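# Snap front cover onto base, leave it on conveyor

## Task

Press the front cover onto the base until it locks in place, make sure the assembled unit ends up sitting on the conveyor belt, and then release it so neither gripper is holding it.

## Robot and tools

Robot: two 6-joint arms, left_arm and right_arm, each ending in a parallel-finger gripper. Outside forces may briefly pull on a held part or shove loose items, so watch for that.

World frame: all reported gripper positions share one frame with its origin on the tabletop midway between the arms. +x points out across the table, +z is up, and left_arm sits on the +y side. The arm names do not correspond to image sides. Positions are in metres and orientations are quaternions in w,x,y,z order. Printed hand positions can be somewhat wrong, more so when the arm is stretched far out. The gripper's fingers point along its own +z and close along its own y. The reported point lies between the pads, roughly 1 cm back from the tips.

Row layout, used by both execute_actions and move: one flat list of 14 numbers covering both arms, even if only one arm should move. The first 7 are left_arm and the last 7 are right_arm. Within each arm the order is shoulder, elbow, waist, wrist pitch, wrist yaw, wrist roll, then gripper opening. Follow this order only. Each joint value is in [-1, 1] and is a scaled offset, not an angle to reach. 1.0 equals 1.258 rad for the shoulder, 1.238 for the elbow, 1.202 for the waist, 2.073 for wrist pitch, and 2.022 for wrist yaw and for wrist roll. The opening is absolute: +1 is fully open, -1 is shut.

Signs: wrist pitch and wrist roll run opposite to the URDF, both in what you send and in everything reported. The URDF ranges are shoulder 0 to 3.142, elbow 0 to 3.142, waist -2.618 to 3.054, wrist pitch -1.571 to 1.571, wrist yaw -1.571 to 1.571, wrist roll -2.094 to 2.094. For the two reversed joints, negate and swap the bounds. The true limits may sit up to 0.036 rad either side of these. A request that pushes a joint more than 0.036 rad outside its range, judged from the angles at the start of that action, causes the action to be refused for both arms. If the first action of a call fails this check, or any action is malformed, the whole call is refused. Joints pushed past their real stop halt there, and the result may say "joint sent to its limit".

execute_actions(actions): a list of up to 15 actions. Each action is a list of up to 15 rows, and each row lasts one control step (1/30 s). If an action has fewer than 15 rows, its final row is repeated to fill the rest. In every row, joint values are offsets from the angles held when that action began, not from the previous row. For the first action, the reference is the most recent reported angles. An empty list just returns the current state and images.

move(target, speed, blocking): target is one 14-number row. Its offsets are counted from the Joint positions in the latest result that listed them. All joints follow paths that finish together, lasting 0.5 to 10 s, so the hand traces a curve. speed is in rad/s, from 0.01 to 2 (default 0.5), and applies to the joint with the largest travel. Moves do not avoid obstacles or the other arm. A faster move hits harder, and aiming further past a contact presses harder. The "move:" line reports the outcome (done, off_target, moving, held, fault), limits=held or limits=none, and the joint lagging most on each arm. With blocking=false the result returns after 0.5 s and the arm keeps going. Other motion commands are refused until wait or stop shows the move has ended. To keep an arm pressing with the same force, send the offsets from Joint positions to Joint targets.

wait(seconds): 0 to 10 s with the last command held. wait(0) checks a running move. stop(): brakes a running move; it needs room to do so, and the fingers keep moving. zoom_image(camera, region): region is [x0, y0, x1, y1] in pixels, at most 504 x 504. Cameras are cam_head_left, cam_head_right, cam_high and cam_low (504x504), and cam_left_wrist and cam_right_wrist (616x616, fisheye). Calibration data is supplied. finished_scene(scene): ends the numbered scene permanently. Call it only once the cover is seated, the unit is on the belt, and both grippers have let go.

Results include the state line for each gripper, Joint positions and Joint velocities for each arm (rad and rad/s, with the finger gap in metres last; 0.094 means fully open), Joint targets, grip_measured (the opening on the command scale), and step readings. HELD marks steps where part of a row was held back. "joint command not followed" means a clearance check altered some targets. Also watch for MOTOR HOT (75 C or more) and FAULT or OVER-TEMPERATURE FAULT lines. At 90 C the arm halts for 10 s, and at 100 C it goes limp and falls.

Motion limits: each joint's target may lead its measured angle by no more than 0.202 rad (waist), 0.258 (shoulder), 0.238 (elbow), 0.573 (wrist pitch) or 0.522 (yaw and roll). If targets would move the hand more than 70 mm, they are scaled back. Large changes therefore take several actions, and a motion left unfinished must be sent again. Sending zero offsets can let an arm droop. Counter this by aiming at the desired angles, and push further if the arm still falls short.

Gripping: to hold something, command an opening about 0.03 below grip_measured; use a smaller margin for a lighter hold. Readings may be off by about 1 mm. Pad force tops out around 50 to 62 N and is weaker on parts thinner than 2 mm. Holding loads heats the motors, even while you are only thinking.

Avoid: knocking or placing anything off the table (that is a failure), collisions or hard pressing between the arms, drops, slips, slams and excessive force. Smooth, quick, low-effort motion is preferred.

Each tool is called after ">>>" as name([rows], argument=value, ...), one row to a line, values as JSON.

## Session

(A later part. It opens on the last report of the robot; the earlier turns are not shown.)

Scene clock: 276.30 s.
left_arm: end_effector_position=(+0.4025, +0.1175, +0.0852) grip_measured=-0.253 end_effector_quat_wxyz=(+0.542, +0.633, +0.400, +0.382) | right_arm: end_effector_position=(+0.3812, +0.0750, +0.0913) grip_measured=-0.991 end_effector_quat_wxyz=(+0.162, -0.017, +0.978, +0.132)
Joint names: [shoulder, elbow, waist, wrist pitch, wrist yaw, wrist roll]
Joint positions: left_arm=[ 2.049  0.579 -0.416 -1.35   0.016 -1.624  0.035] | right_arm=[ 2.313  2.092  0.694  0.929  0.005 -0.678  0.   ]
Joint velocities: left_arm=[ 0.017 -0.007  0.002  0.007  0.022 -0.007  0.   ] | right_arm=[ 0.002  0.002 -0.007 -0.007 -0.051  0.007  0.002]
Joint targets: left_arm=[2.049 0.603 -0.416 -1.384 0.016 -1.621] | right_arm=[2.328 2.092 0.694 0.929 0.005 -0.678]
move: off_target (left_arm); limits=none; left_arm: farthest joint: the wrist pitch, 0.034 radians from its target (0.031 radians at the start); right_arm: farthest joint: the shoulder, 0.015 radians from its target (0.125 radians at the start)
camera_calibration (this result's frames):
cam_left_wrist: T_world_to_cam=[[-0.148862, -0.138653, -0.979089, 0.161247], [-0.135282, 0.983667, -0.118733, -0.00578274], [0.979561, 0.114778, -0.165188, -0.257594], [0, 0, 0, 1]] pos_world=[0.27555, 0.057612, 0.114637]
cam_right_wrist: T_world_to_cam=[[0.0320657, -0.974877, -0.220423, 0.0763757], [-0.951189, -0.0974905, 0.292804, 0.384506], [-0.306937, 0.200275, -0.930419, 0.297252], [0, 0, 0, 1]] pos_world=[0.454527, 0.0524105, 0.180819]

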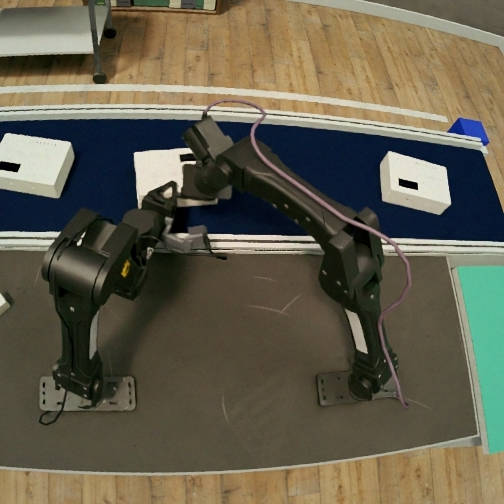

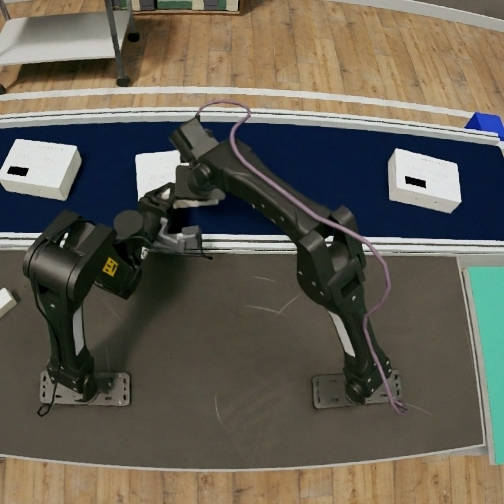

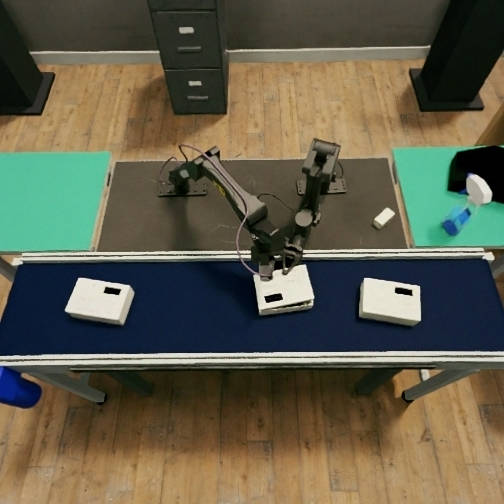

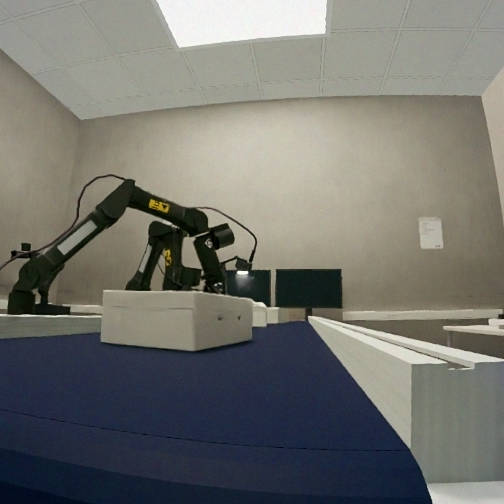

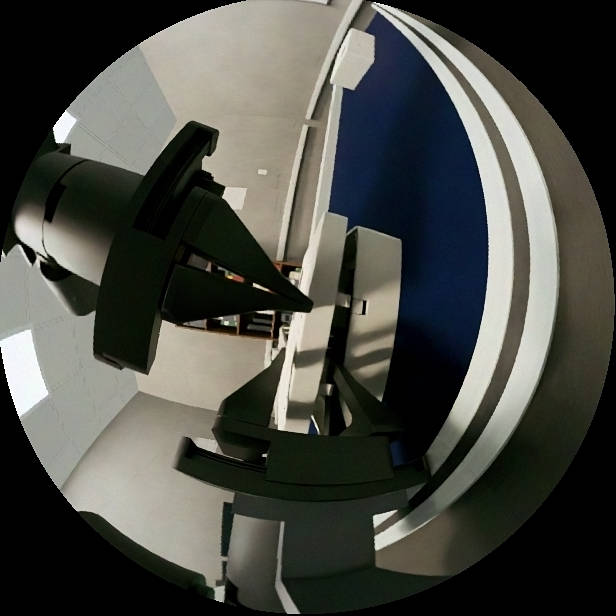

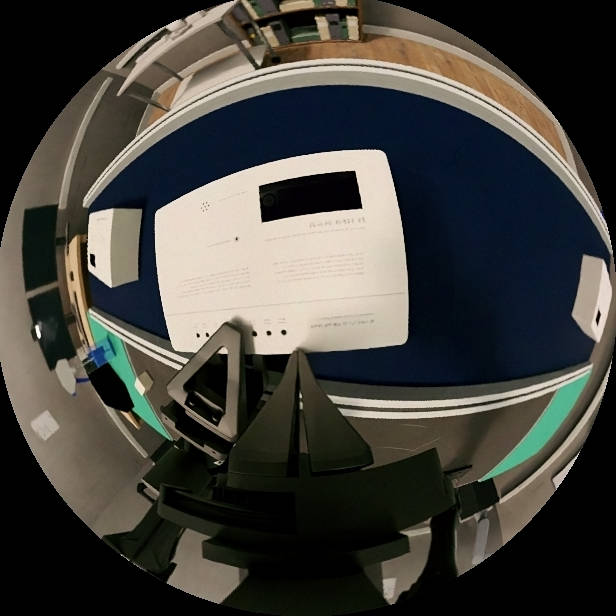

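Caught the edge. Lift, shift by waist, lower.

>>> move(target=[0,0.02,0,-0.015,0,0,-0.25,-0.04,0,0,0,0,0,-1])

>>> move(target=[0,0.02,0,-0.015,0,0,-0.25,0,0,0.028,0.012,0,0,-1])

>>> move(target=[0,0.02,0,-0.015,0,0,-0.25,0.065,0,0,0,0,0,-1], speed=0.1)

Scene clock: 282.83 s.
left_arm: end_effector_position=(+0.4025, +0.1175, +0.0848) grip_measured=-0.253 end_effector_quat_wxyz=(+0.541, +0.634, +0.399, +0.383) | right_arm: end_effector_position=(+0.3817, +0.0755, +0.1132) grip_measured=-0.991 end_effector_quat_wxyz=(+0.177, -0.017, +0.973, +0.145)
Joint names: [shoulder, elbow, waist, wrist pitch, wrist yaw, wrist roll]
Joint positions: left_arm=[ 2.049  0.579 -0.416 -1.348  0.016 -1.626  0.035] | right_arm=[ 2.271  2.092  0.694  0.929  0.005 -0.678  0.   ]
Joint velocities: left_arm=[-0.012 -0.007  0.002 -0.007 -0.007  0.007 -0.   ] | right_arm=[ 0.002 -0.002 -0.002 -0.007  0.037  0.051  0.   ]
Joint targets: left_arm=[2.049 0.603 -0.416 -1.381 0.016 -1.623] | right_arm=[2.262 2.092 0.694 0.929 0.005 -0.678]
move: off_target (left_arm); limits=none; left_arm: farthest joint: the wrist pitch, 0.033 radians from its target (0.031 radians at the start); right_arm: farthest joint: the shoulder, 0.009 radians from its target (0.050 radians at the start)
camera_calibration (this result's frames):
cam_left_wrist: T_world_to_cam=[[-0.14965, -0.135519, -0.979408, 0.160757], [-0.135053, 0.98408, -0.11553, -0.00627926], [0.979472, 0.114982, -0.16557, -0.257578], [0, 0, 0, 1]] pos_world=[0.2755, 0.0575819, 0.114074]
cam_right_wrist: T_world_to_cam=[[0.0393179, -0.968587, -0.245548, 0.0812311], [-0.959798, -0.104958, 0.260329, 0.386144], [-0.277924, 0.225441, -0.933775, 0.305134], [0, 0, 0, 1]] pos_world=[0.45223, 0.0504184, 0.204348]

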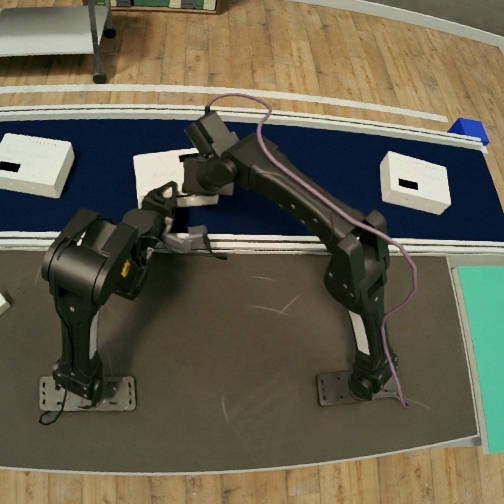

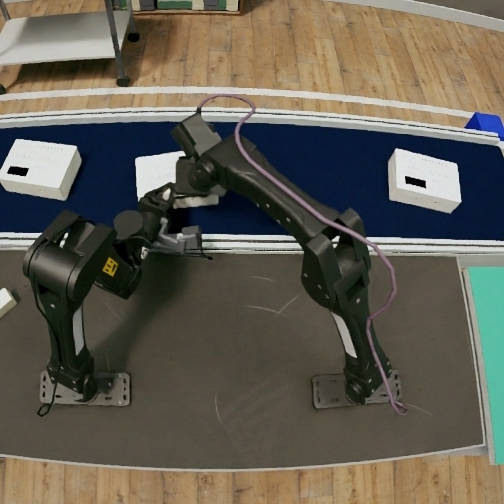

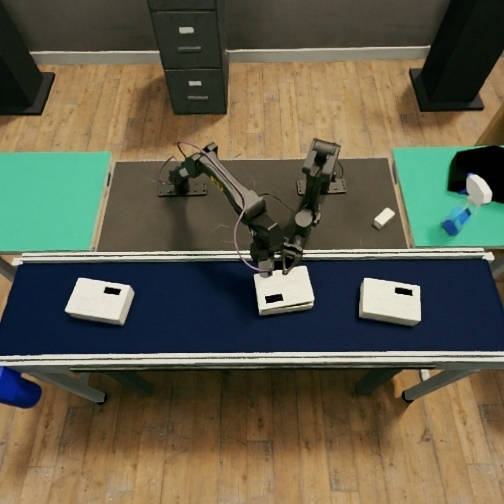

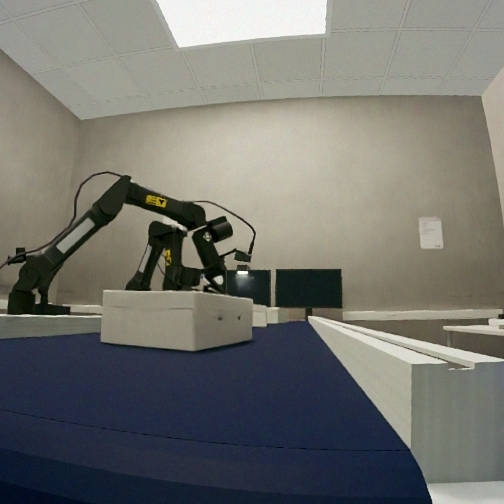

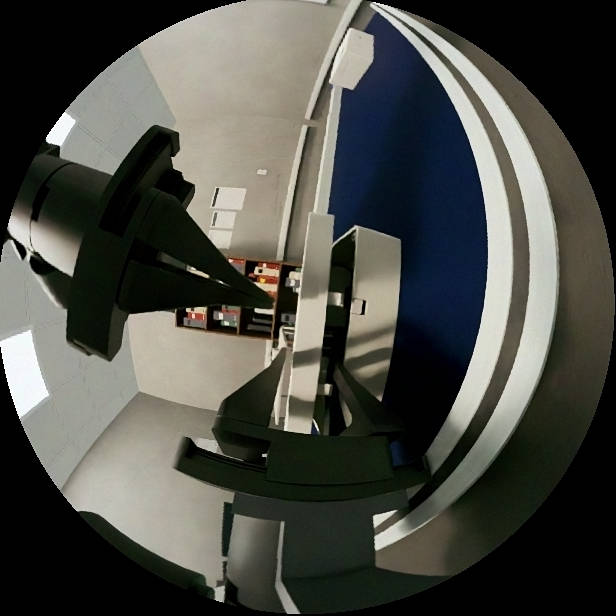

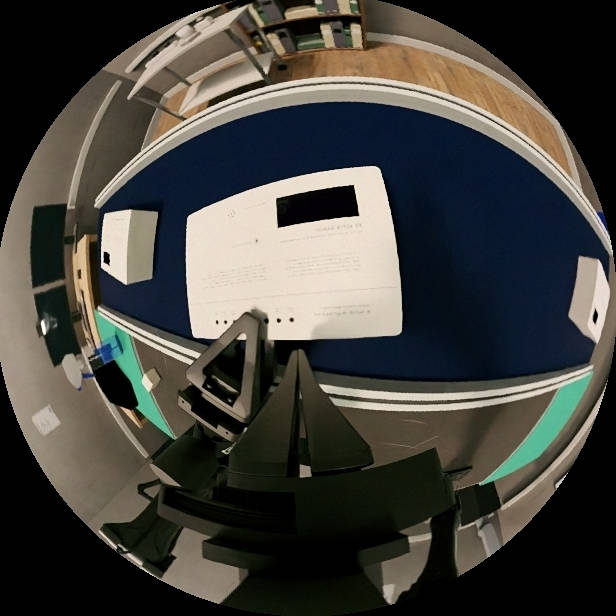

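Scene clock: 283.63 s.
left_arm: end_effector_position=(+0.4025, +0.1176, +0.0844) grip_measured=-0.253 end_effector_quat_wxyz=(+0.540, +0.635, +0.399, +0.383) | right_arm: end_effector_position=(+0.3693, +0.0861, +0.1121) grip_measured=-0.991 end_effector_quat_wxyz=(+0.172, -0.031, +0.974, +0.144)
Joint names: [shoulder, elbow, waist, wrist pitch, wrist yaw, wrist roll]
Joint positions: left_arm=[ 2.049  0.579 -0.416 -1.347  0.016 -1.629  0.035] | right_arm=[ 2.271  2.092  0.723  0.939  0.005 -0.678  0.   ]
Joint velocities: left_arm=[-0.017 -0.012  0.002  0.037 -0.066  0.037 -0.   ] | right_arm=[ 0.007  0.002 -0.002  0.037 -0.051  0.051 -0.001]
Joint targets: left_arm=[2.049 0.603 -0.416 -1.379 0.016 -1.626] | right_arm=[2.271 2.092 0.728 0.954 0.005 -0.678]
move: off_target (left_arm); limits=none; left_arm: farthest joint: the wrist pitch, 0.032 radians from its target (0.031 radians at the start); right_arm: farthest joint: the wrist pitch, 0.015 radians from its target (0.025 radians at the start)
camera_calibration (this result's frames):
cam_left_wrist: T_world_to_cam=[[-0.150091, -0.132522, -0.97975, 0.160238], [-0.134776, 0.984468, -0.112513, -0.00675729], [0.979443, 0.115159, -0.16562, -0.257604], [0, 0, 0, 1]] pos_world=[0.275448, 0.0575529, 0.113569]
cam_right_wrist: T_world_to_cam=[[0.0659776, -0.968643, -0.239536, 0.0812123], [-0.954373, -0.131326, 0.26819, 0.37498], [-0.291237, 0.210912, -0.933111, 0.304362], [0, 0, 0, 1]] pos_world=[0.441155, 0.0637169, 0.202891]

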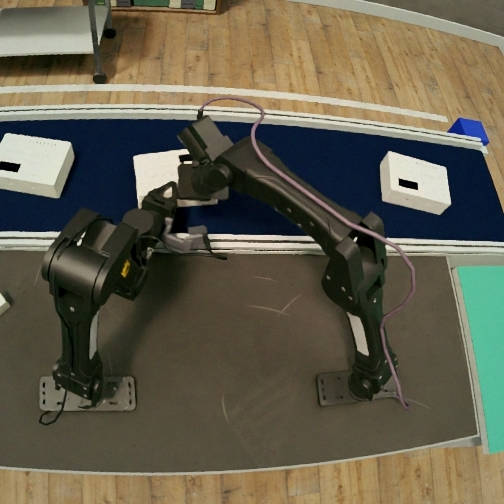

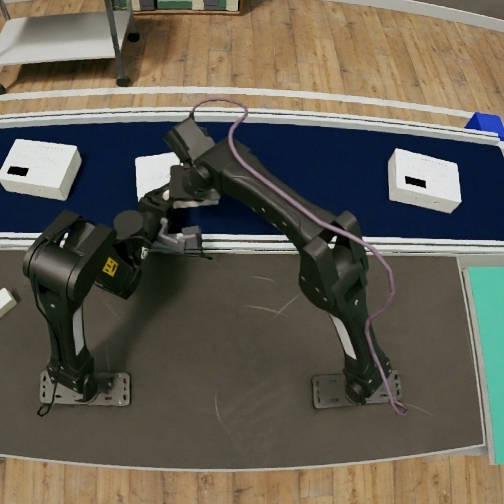

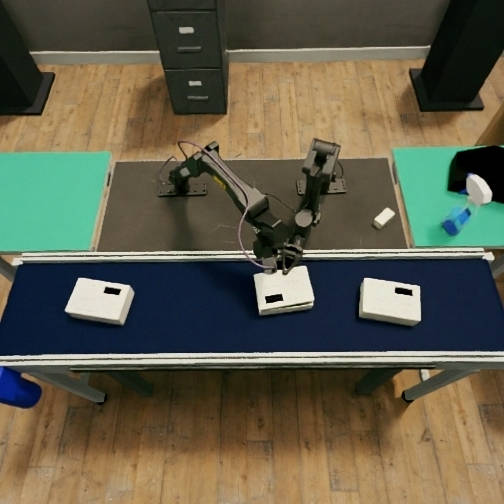

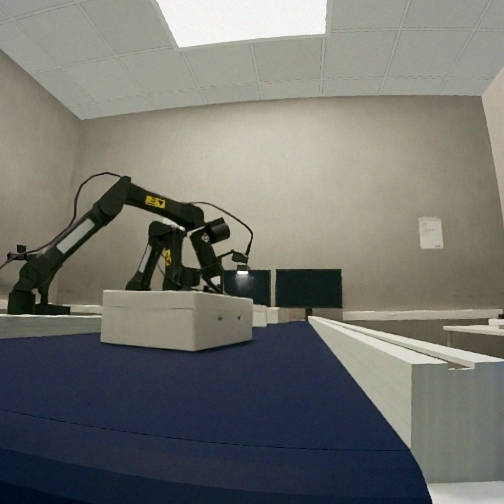

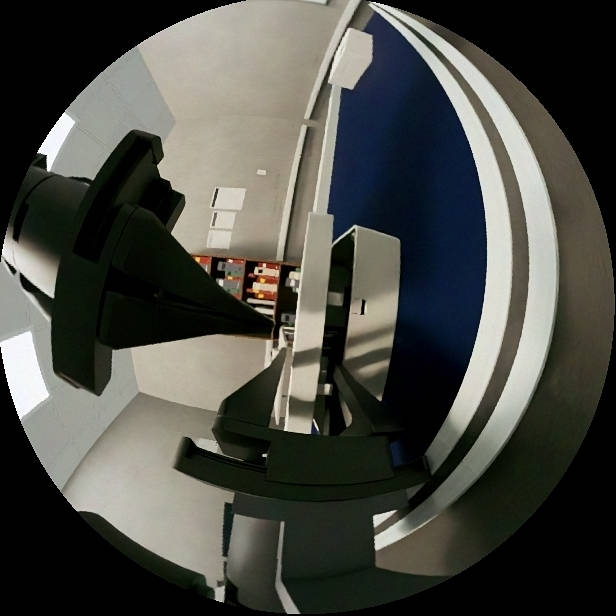

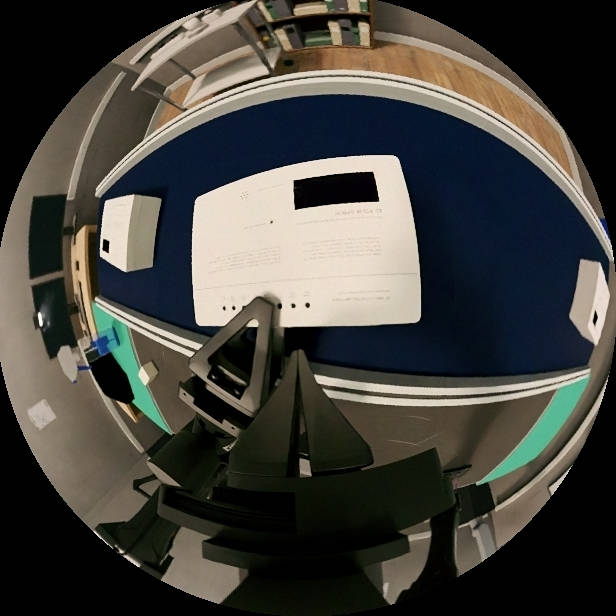

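Scene clock: 284.83 s.
left_arm: end_effector_position=(+0.4024, +0.1176, +0.0841) grip_measured=-0.253 end_effector_quat_wxyz=(+0.539, +0.636, +0.398, +0.384) | right_arm: end_effector_position=(+0.3680, +0.0850, +0.0752) grip_measured=-0.991 end_effector_quat_wxyz=(+0.146, -0.032, +0.981, +0.122)
Joint names: [shoulder, elbow, waist, wrist pitch, wrist yaw, wrist roll]
Joint positions: left_arm=[ 2.049  0.579 -0.416 -1.346  0.016 -1.632  0.035] | right_arm=[ 2.341  2.092  0.723  0.938  0.005 -0.678  0.   ]
Joint velocities: left_arm=[-0.012  0.012 -0.002  0.037 -0.066  0.037 -0.001] | right_arm=[ 0.027  0.002  0.012  0.037 -0.007 -0.051  0.001]
Joint targets: left_arm=[2.049 0.603 -0.416 -1.378 0.016 -1.629] | right_arm=[2.353 2.092 0.723 0.939 0.005 -0.678]
move: off_target (left_arm); limits=none; left_arm: farthest joint: the wrist pitch, 0.032 radians from its target (0.031 radians at the start); right_arm: farthest joint: the shoulder, 0.012 radians from its target (0.081 radians at the start)
camera_calibration (this result's frames):
cam_left_wrist: T_world_to_cam=[[-0.150049, -0.12931, -0.980186, 0.159601], [-0.134392, 0.984876, -0.109356, -0.0072744], [0.979502, 0.11532, -0.165157, -0.257702], [0, 0, 0, 1]] pos_world=[0.275389, 0.0575205, 0.113081]
cam_right_wrist: T_world_to_cam=[[0.0548265, -0.978905, -0.196824, 0.0731126], [-0.93928, -0.117437, 0.322432, 0.372756], [-0.338744, 0.167195, -0.925904, 0.290422], [0, 0, 0, 1]] pos_world=[0.444492, 0.0667885, 0.163105]

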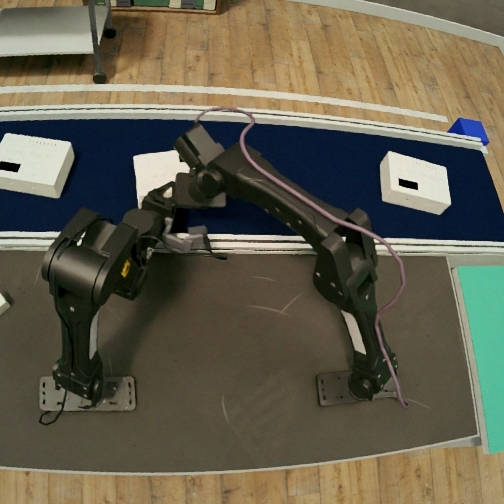

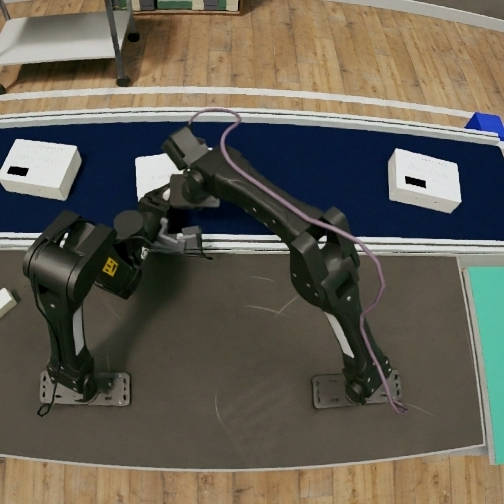

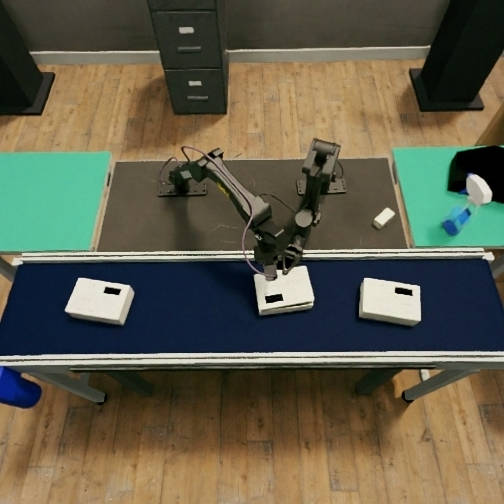

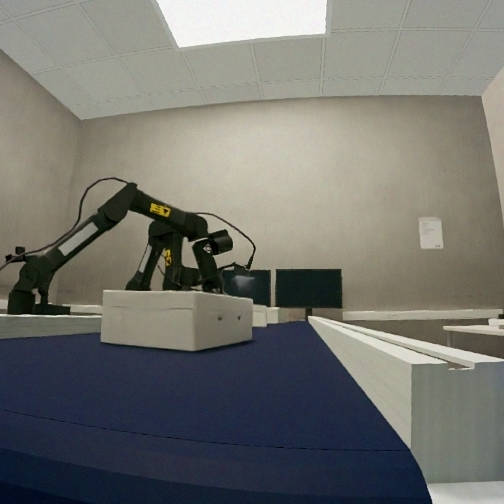

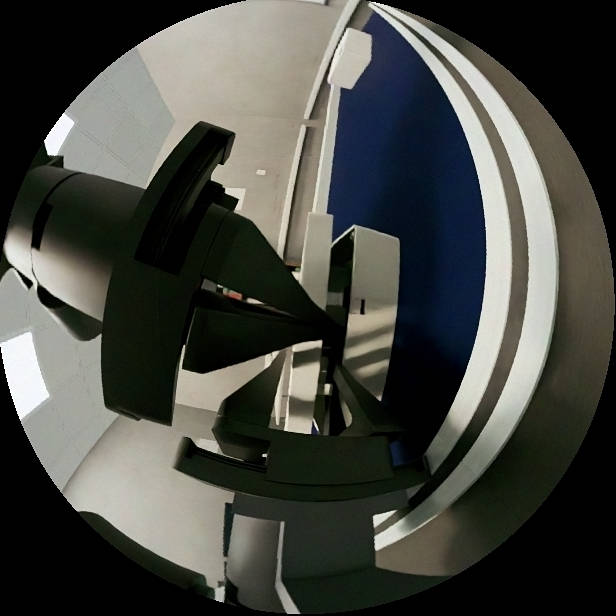

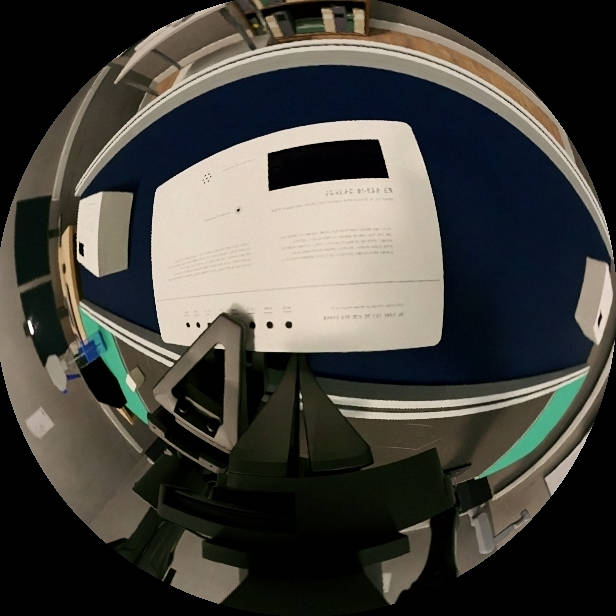

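Withdraw quickly while right pushes forward.

>>> move(target=[-0.11,-0.16,0,-0.045,0,0,-0.25,0,0,-0.012,-0.04,0,0,-1], speed=1)

>>> zoom_image(camera="cam_high", region=[230,240,340,335])

Scene clock: 288.90 s.
left_arm: end_effector_position=(+0.3595, +0.1349, +0.0861) grip_measured=-0.253 end_effector_quat_wxyz=(+0.532, +0.641, +0.401, +0.381) | right_arm: end_effector_position=(+0.3780, +0.0933, +0.0808) grip_measured=-0.992 end_effector_quat_wxyz=(+0.162, -0.030, +0.975, +0.146)
Joint names: [shoulder, elbow, waist, wrist pitch, wrist yaw, wrist roll]
Joint positions: left_arm=[ 1.935  0.389 -0.416 -1.402  0.014 -1.635  0.035] | right_arm=[ 2.341  2.092  0.717  0.882 -0.012 -0.678  0.   ]
Joint velocities: left_arm=[ 0.017  0.002 -0.012  0.022 -0.007  0.022  0.   ] | right_arm=[ 0.022 -0.002 -0.012 -0.037 -0.007 -0.037  0.   ]
Joint targets: left_arm=[1.911 0.380 -0.416 -1.439 0.015 -1.632] | right_arm=[2.341 2.092 0.709 0.855 0.005 -0.678]
move: off_target (left_arm, right_arm); limits=none; left_arm: farthest joint: the wrist pitch, 0.037 radians from its target (0.094 radians at the start); right_arm: farthest joint: the wrist pitch, 0.026 radians from its target (0.083 radians at the start)
camera_calibration (this result's frames):
cam_left_wrist: T_world_to_cam=[[-0.165945, -0.119336, -0.978888, 0.161556], [-0.137115, 0.985801, -0.0969342, -0.0300647], [0.976556, 0.118134, -0.179952, -0.215365], [0, 0, 0, 1]] pos_world=[0.233003, 0.0743591, 0.116475]
cam_right_wrist: T_world_to_cam=[[0.0620987, -0.967875, -0.243643, 0.0818571], [-0.948775, -0.133016, 0.286587, 0.389184], [-0.309789, 0.213366, -0.926556, 0.28242], [0, 0, 0, 1]] pos_world=[0.451656, 0.0707362, 0.170087]

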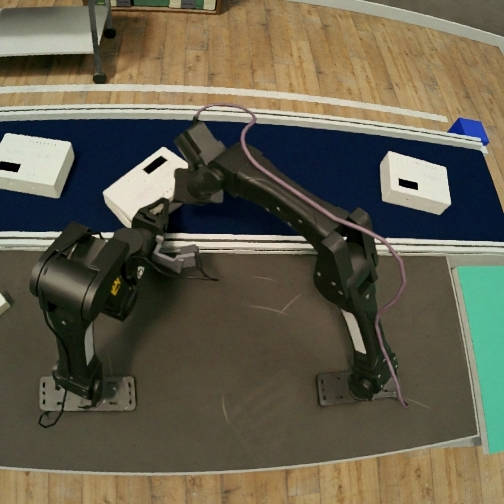

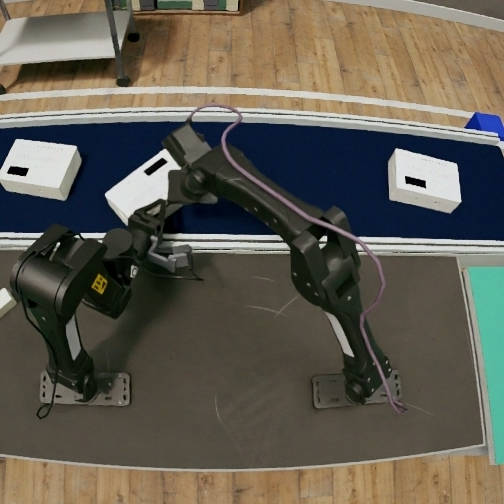

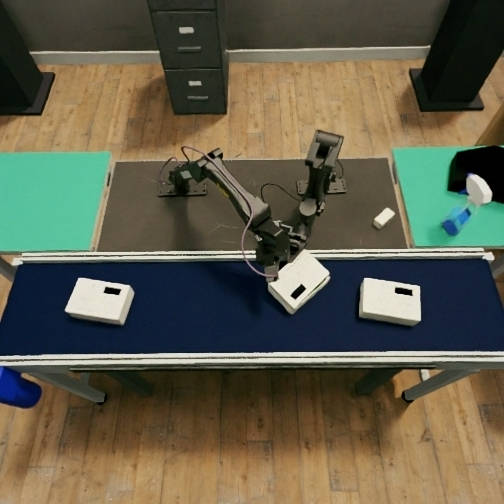

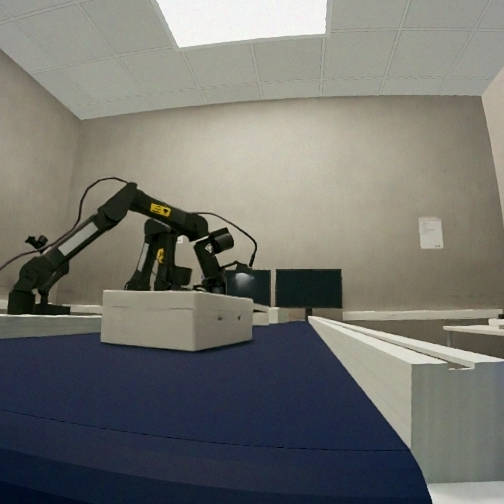

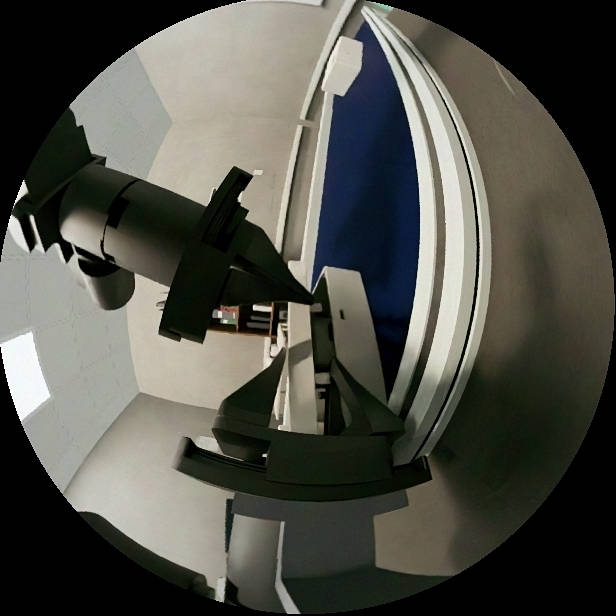

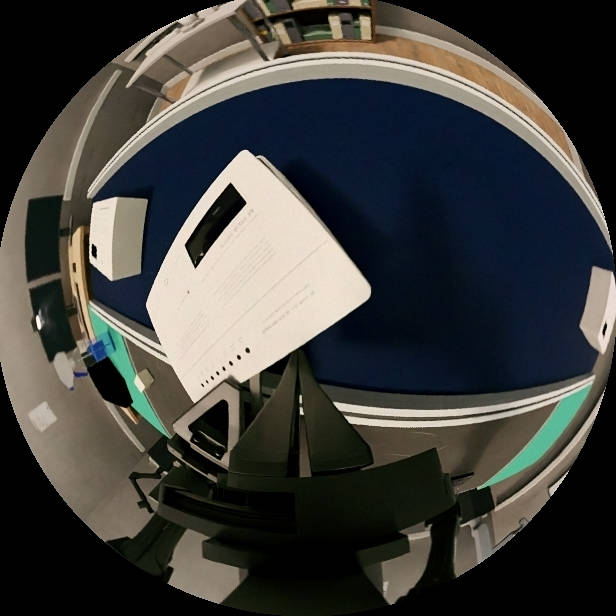

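Region (230, 240, 340, 335) of cam_high's 504x504 image, scaled by 4.582, with more detail than that image has; it fills the top 435 rows of this view, and the rest is white.

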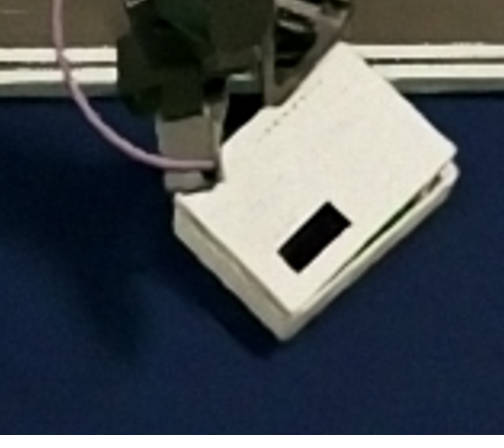

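>>> move(target=[-0.04,-0.05,-0.07,-0.025,0,0,-0.15,0,0,0,-0.01,0,0,-1], speed=0.3)

>>> zoom_image(camera="cam_high", region=[230,240,340,335])

Scene clock: 296.30 s.
left_arm: end_effector_position=(+0.3354, +0.1103, +0.0898) grip_measured=-0.153 end_effector_quat_wxyz=(+0.549, +0.654, +0.373, +0.363) | right_arm: end_effector_position=(+0.3778, +0.0932, +0.0808) grip_measured=-0.992 end_effector_quat_wxyz=(+0.162, -0.030, +0.976, +0.146)
Joint names: [shoulder, elbow, waist, wrist pitch, wrist yaw, wrist roll]
Joint positions: left_arm=[ 1.906  0.339 -0.493 -1.433  0.014 -1.638  0.04 ] | right_arm=[ 2.341  2.092  0.717  0.882 -0.012 -0.678  0.   ]
Joint velocities: left_arm=[ 0.017 -0.007 -0.012 -0.051  0.007 -0.007 -0.   ] | right_arm=[ 0.017  0.007 -0.012 -0.007  0.051  0.051  0.001]
Joint targets: left_arm=[1.885 0.327 -0.501 -1.454 0.014 -1.635] | right_arm=[2.341 2.092 0.717 0.861 -0.012 -0.678]
move: off_target (left_arm, right_arm); limits=none; left_arm: farthest joint: the shoulder, 0.022 radians from its target (0.051 radians at the start); right_arm: farthest joint: the wrist pitch, 0.021 radians from its target (0.020 radians at the start)
camera_calibration (this result's frames):
cam_left_wrist: T_world_to_cam=[[-0.164575, -0.107815, -0.980455, 0.156699], [-0.0597695, 0.993272, -0.0991917, -0.0353144], [0.984552, 0.0422768, -0.169911, -0.183534], [0, 0, 0, 1]] pos_world=[0.204377, 0.0597305, 0.118949]
cam_right_wrist: T_world_to_cam=[[0.0619612, -0.968, -0.243182, 0.0817599], [-0.948613, -0.132869, 0.287191, 0.388947], [-0.310312, 0.212891, -0.92649, 0.282568], [0, 0, 0, 1]] pos_world=[0.451579, 0.0706665, 0.169976]

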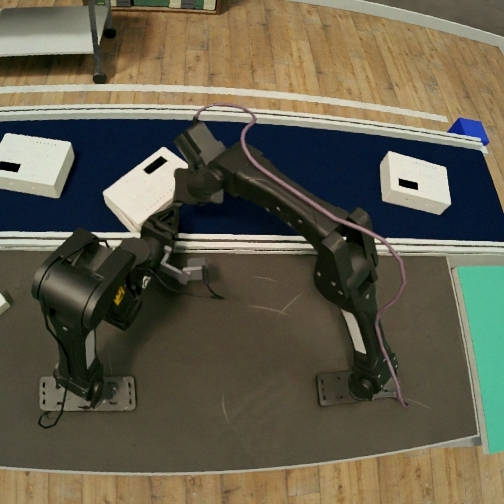

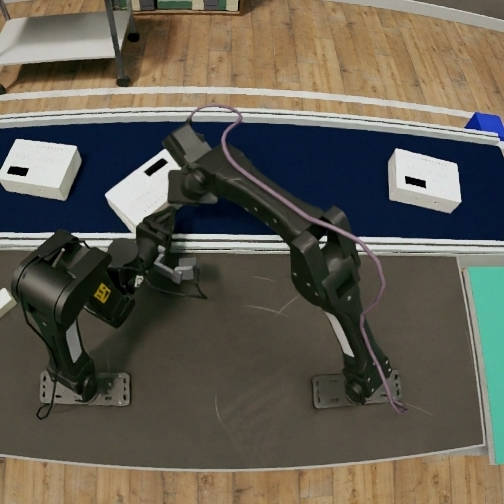

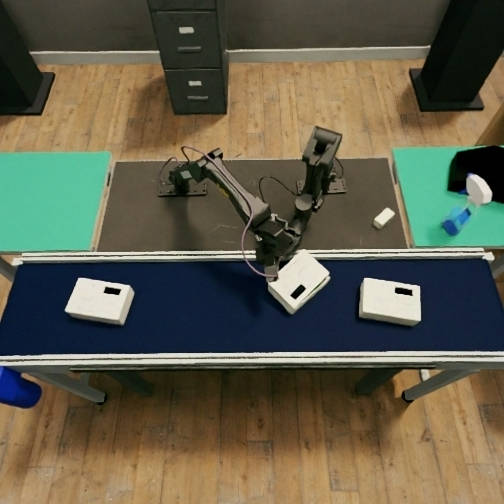

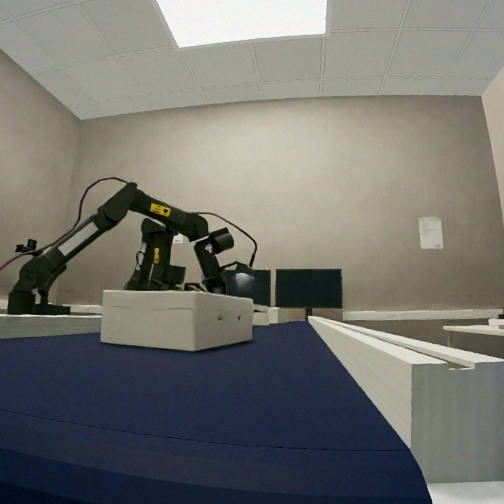

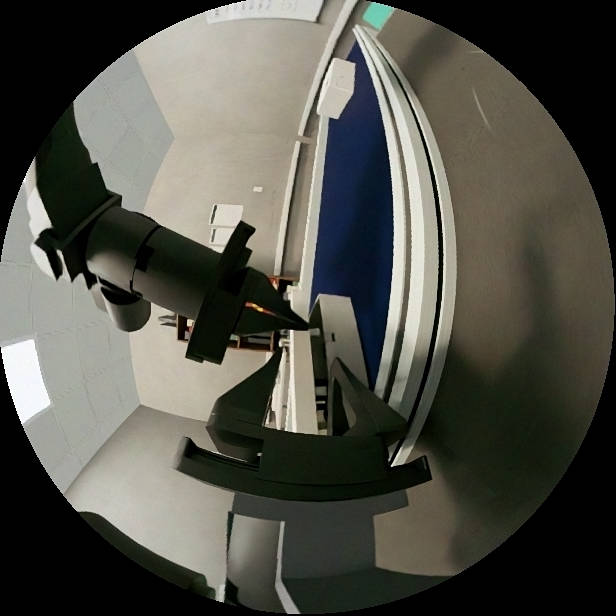

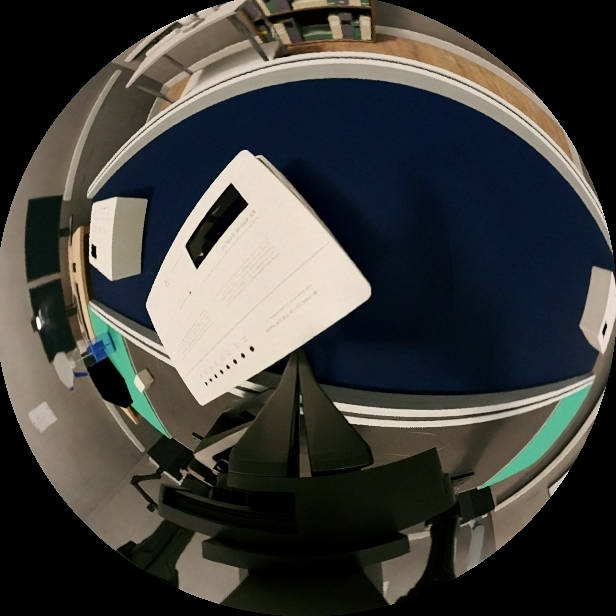

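Region (230, 240, 340, 335) of cam_high's 504x504 image, scaled by 4.582, with more detail than that image has; it fills the top 435 rows of this view, and the rest is white.

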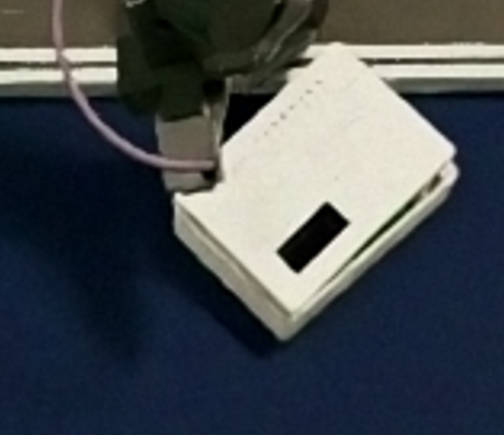

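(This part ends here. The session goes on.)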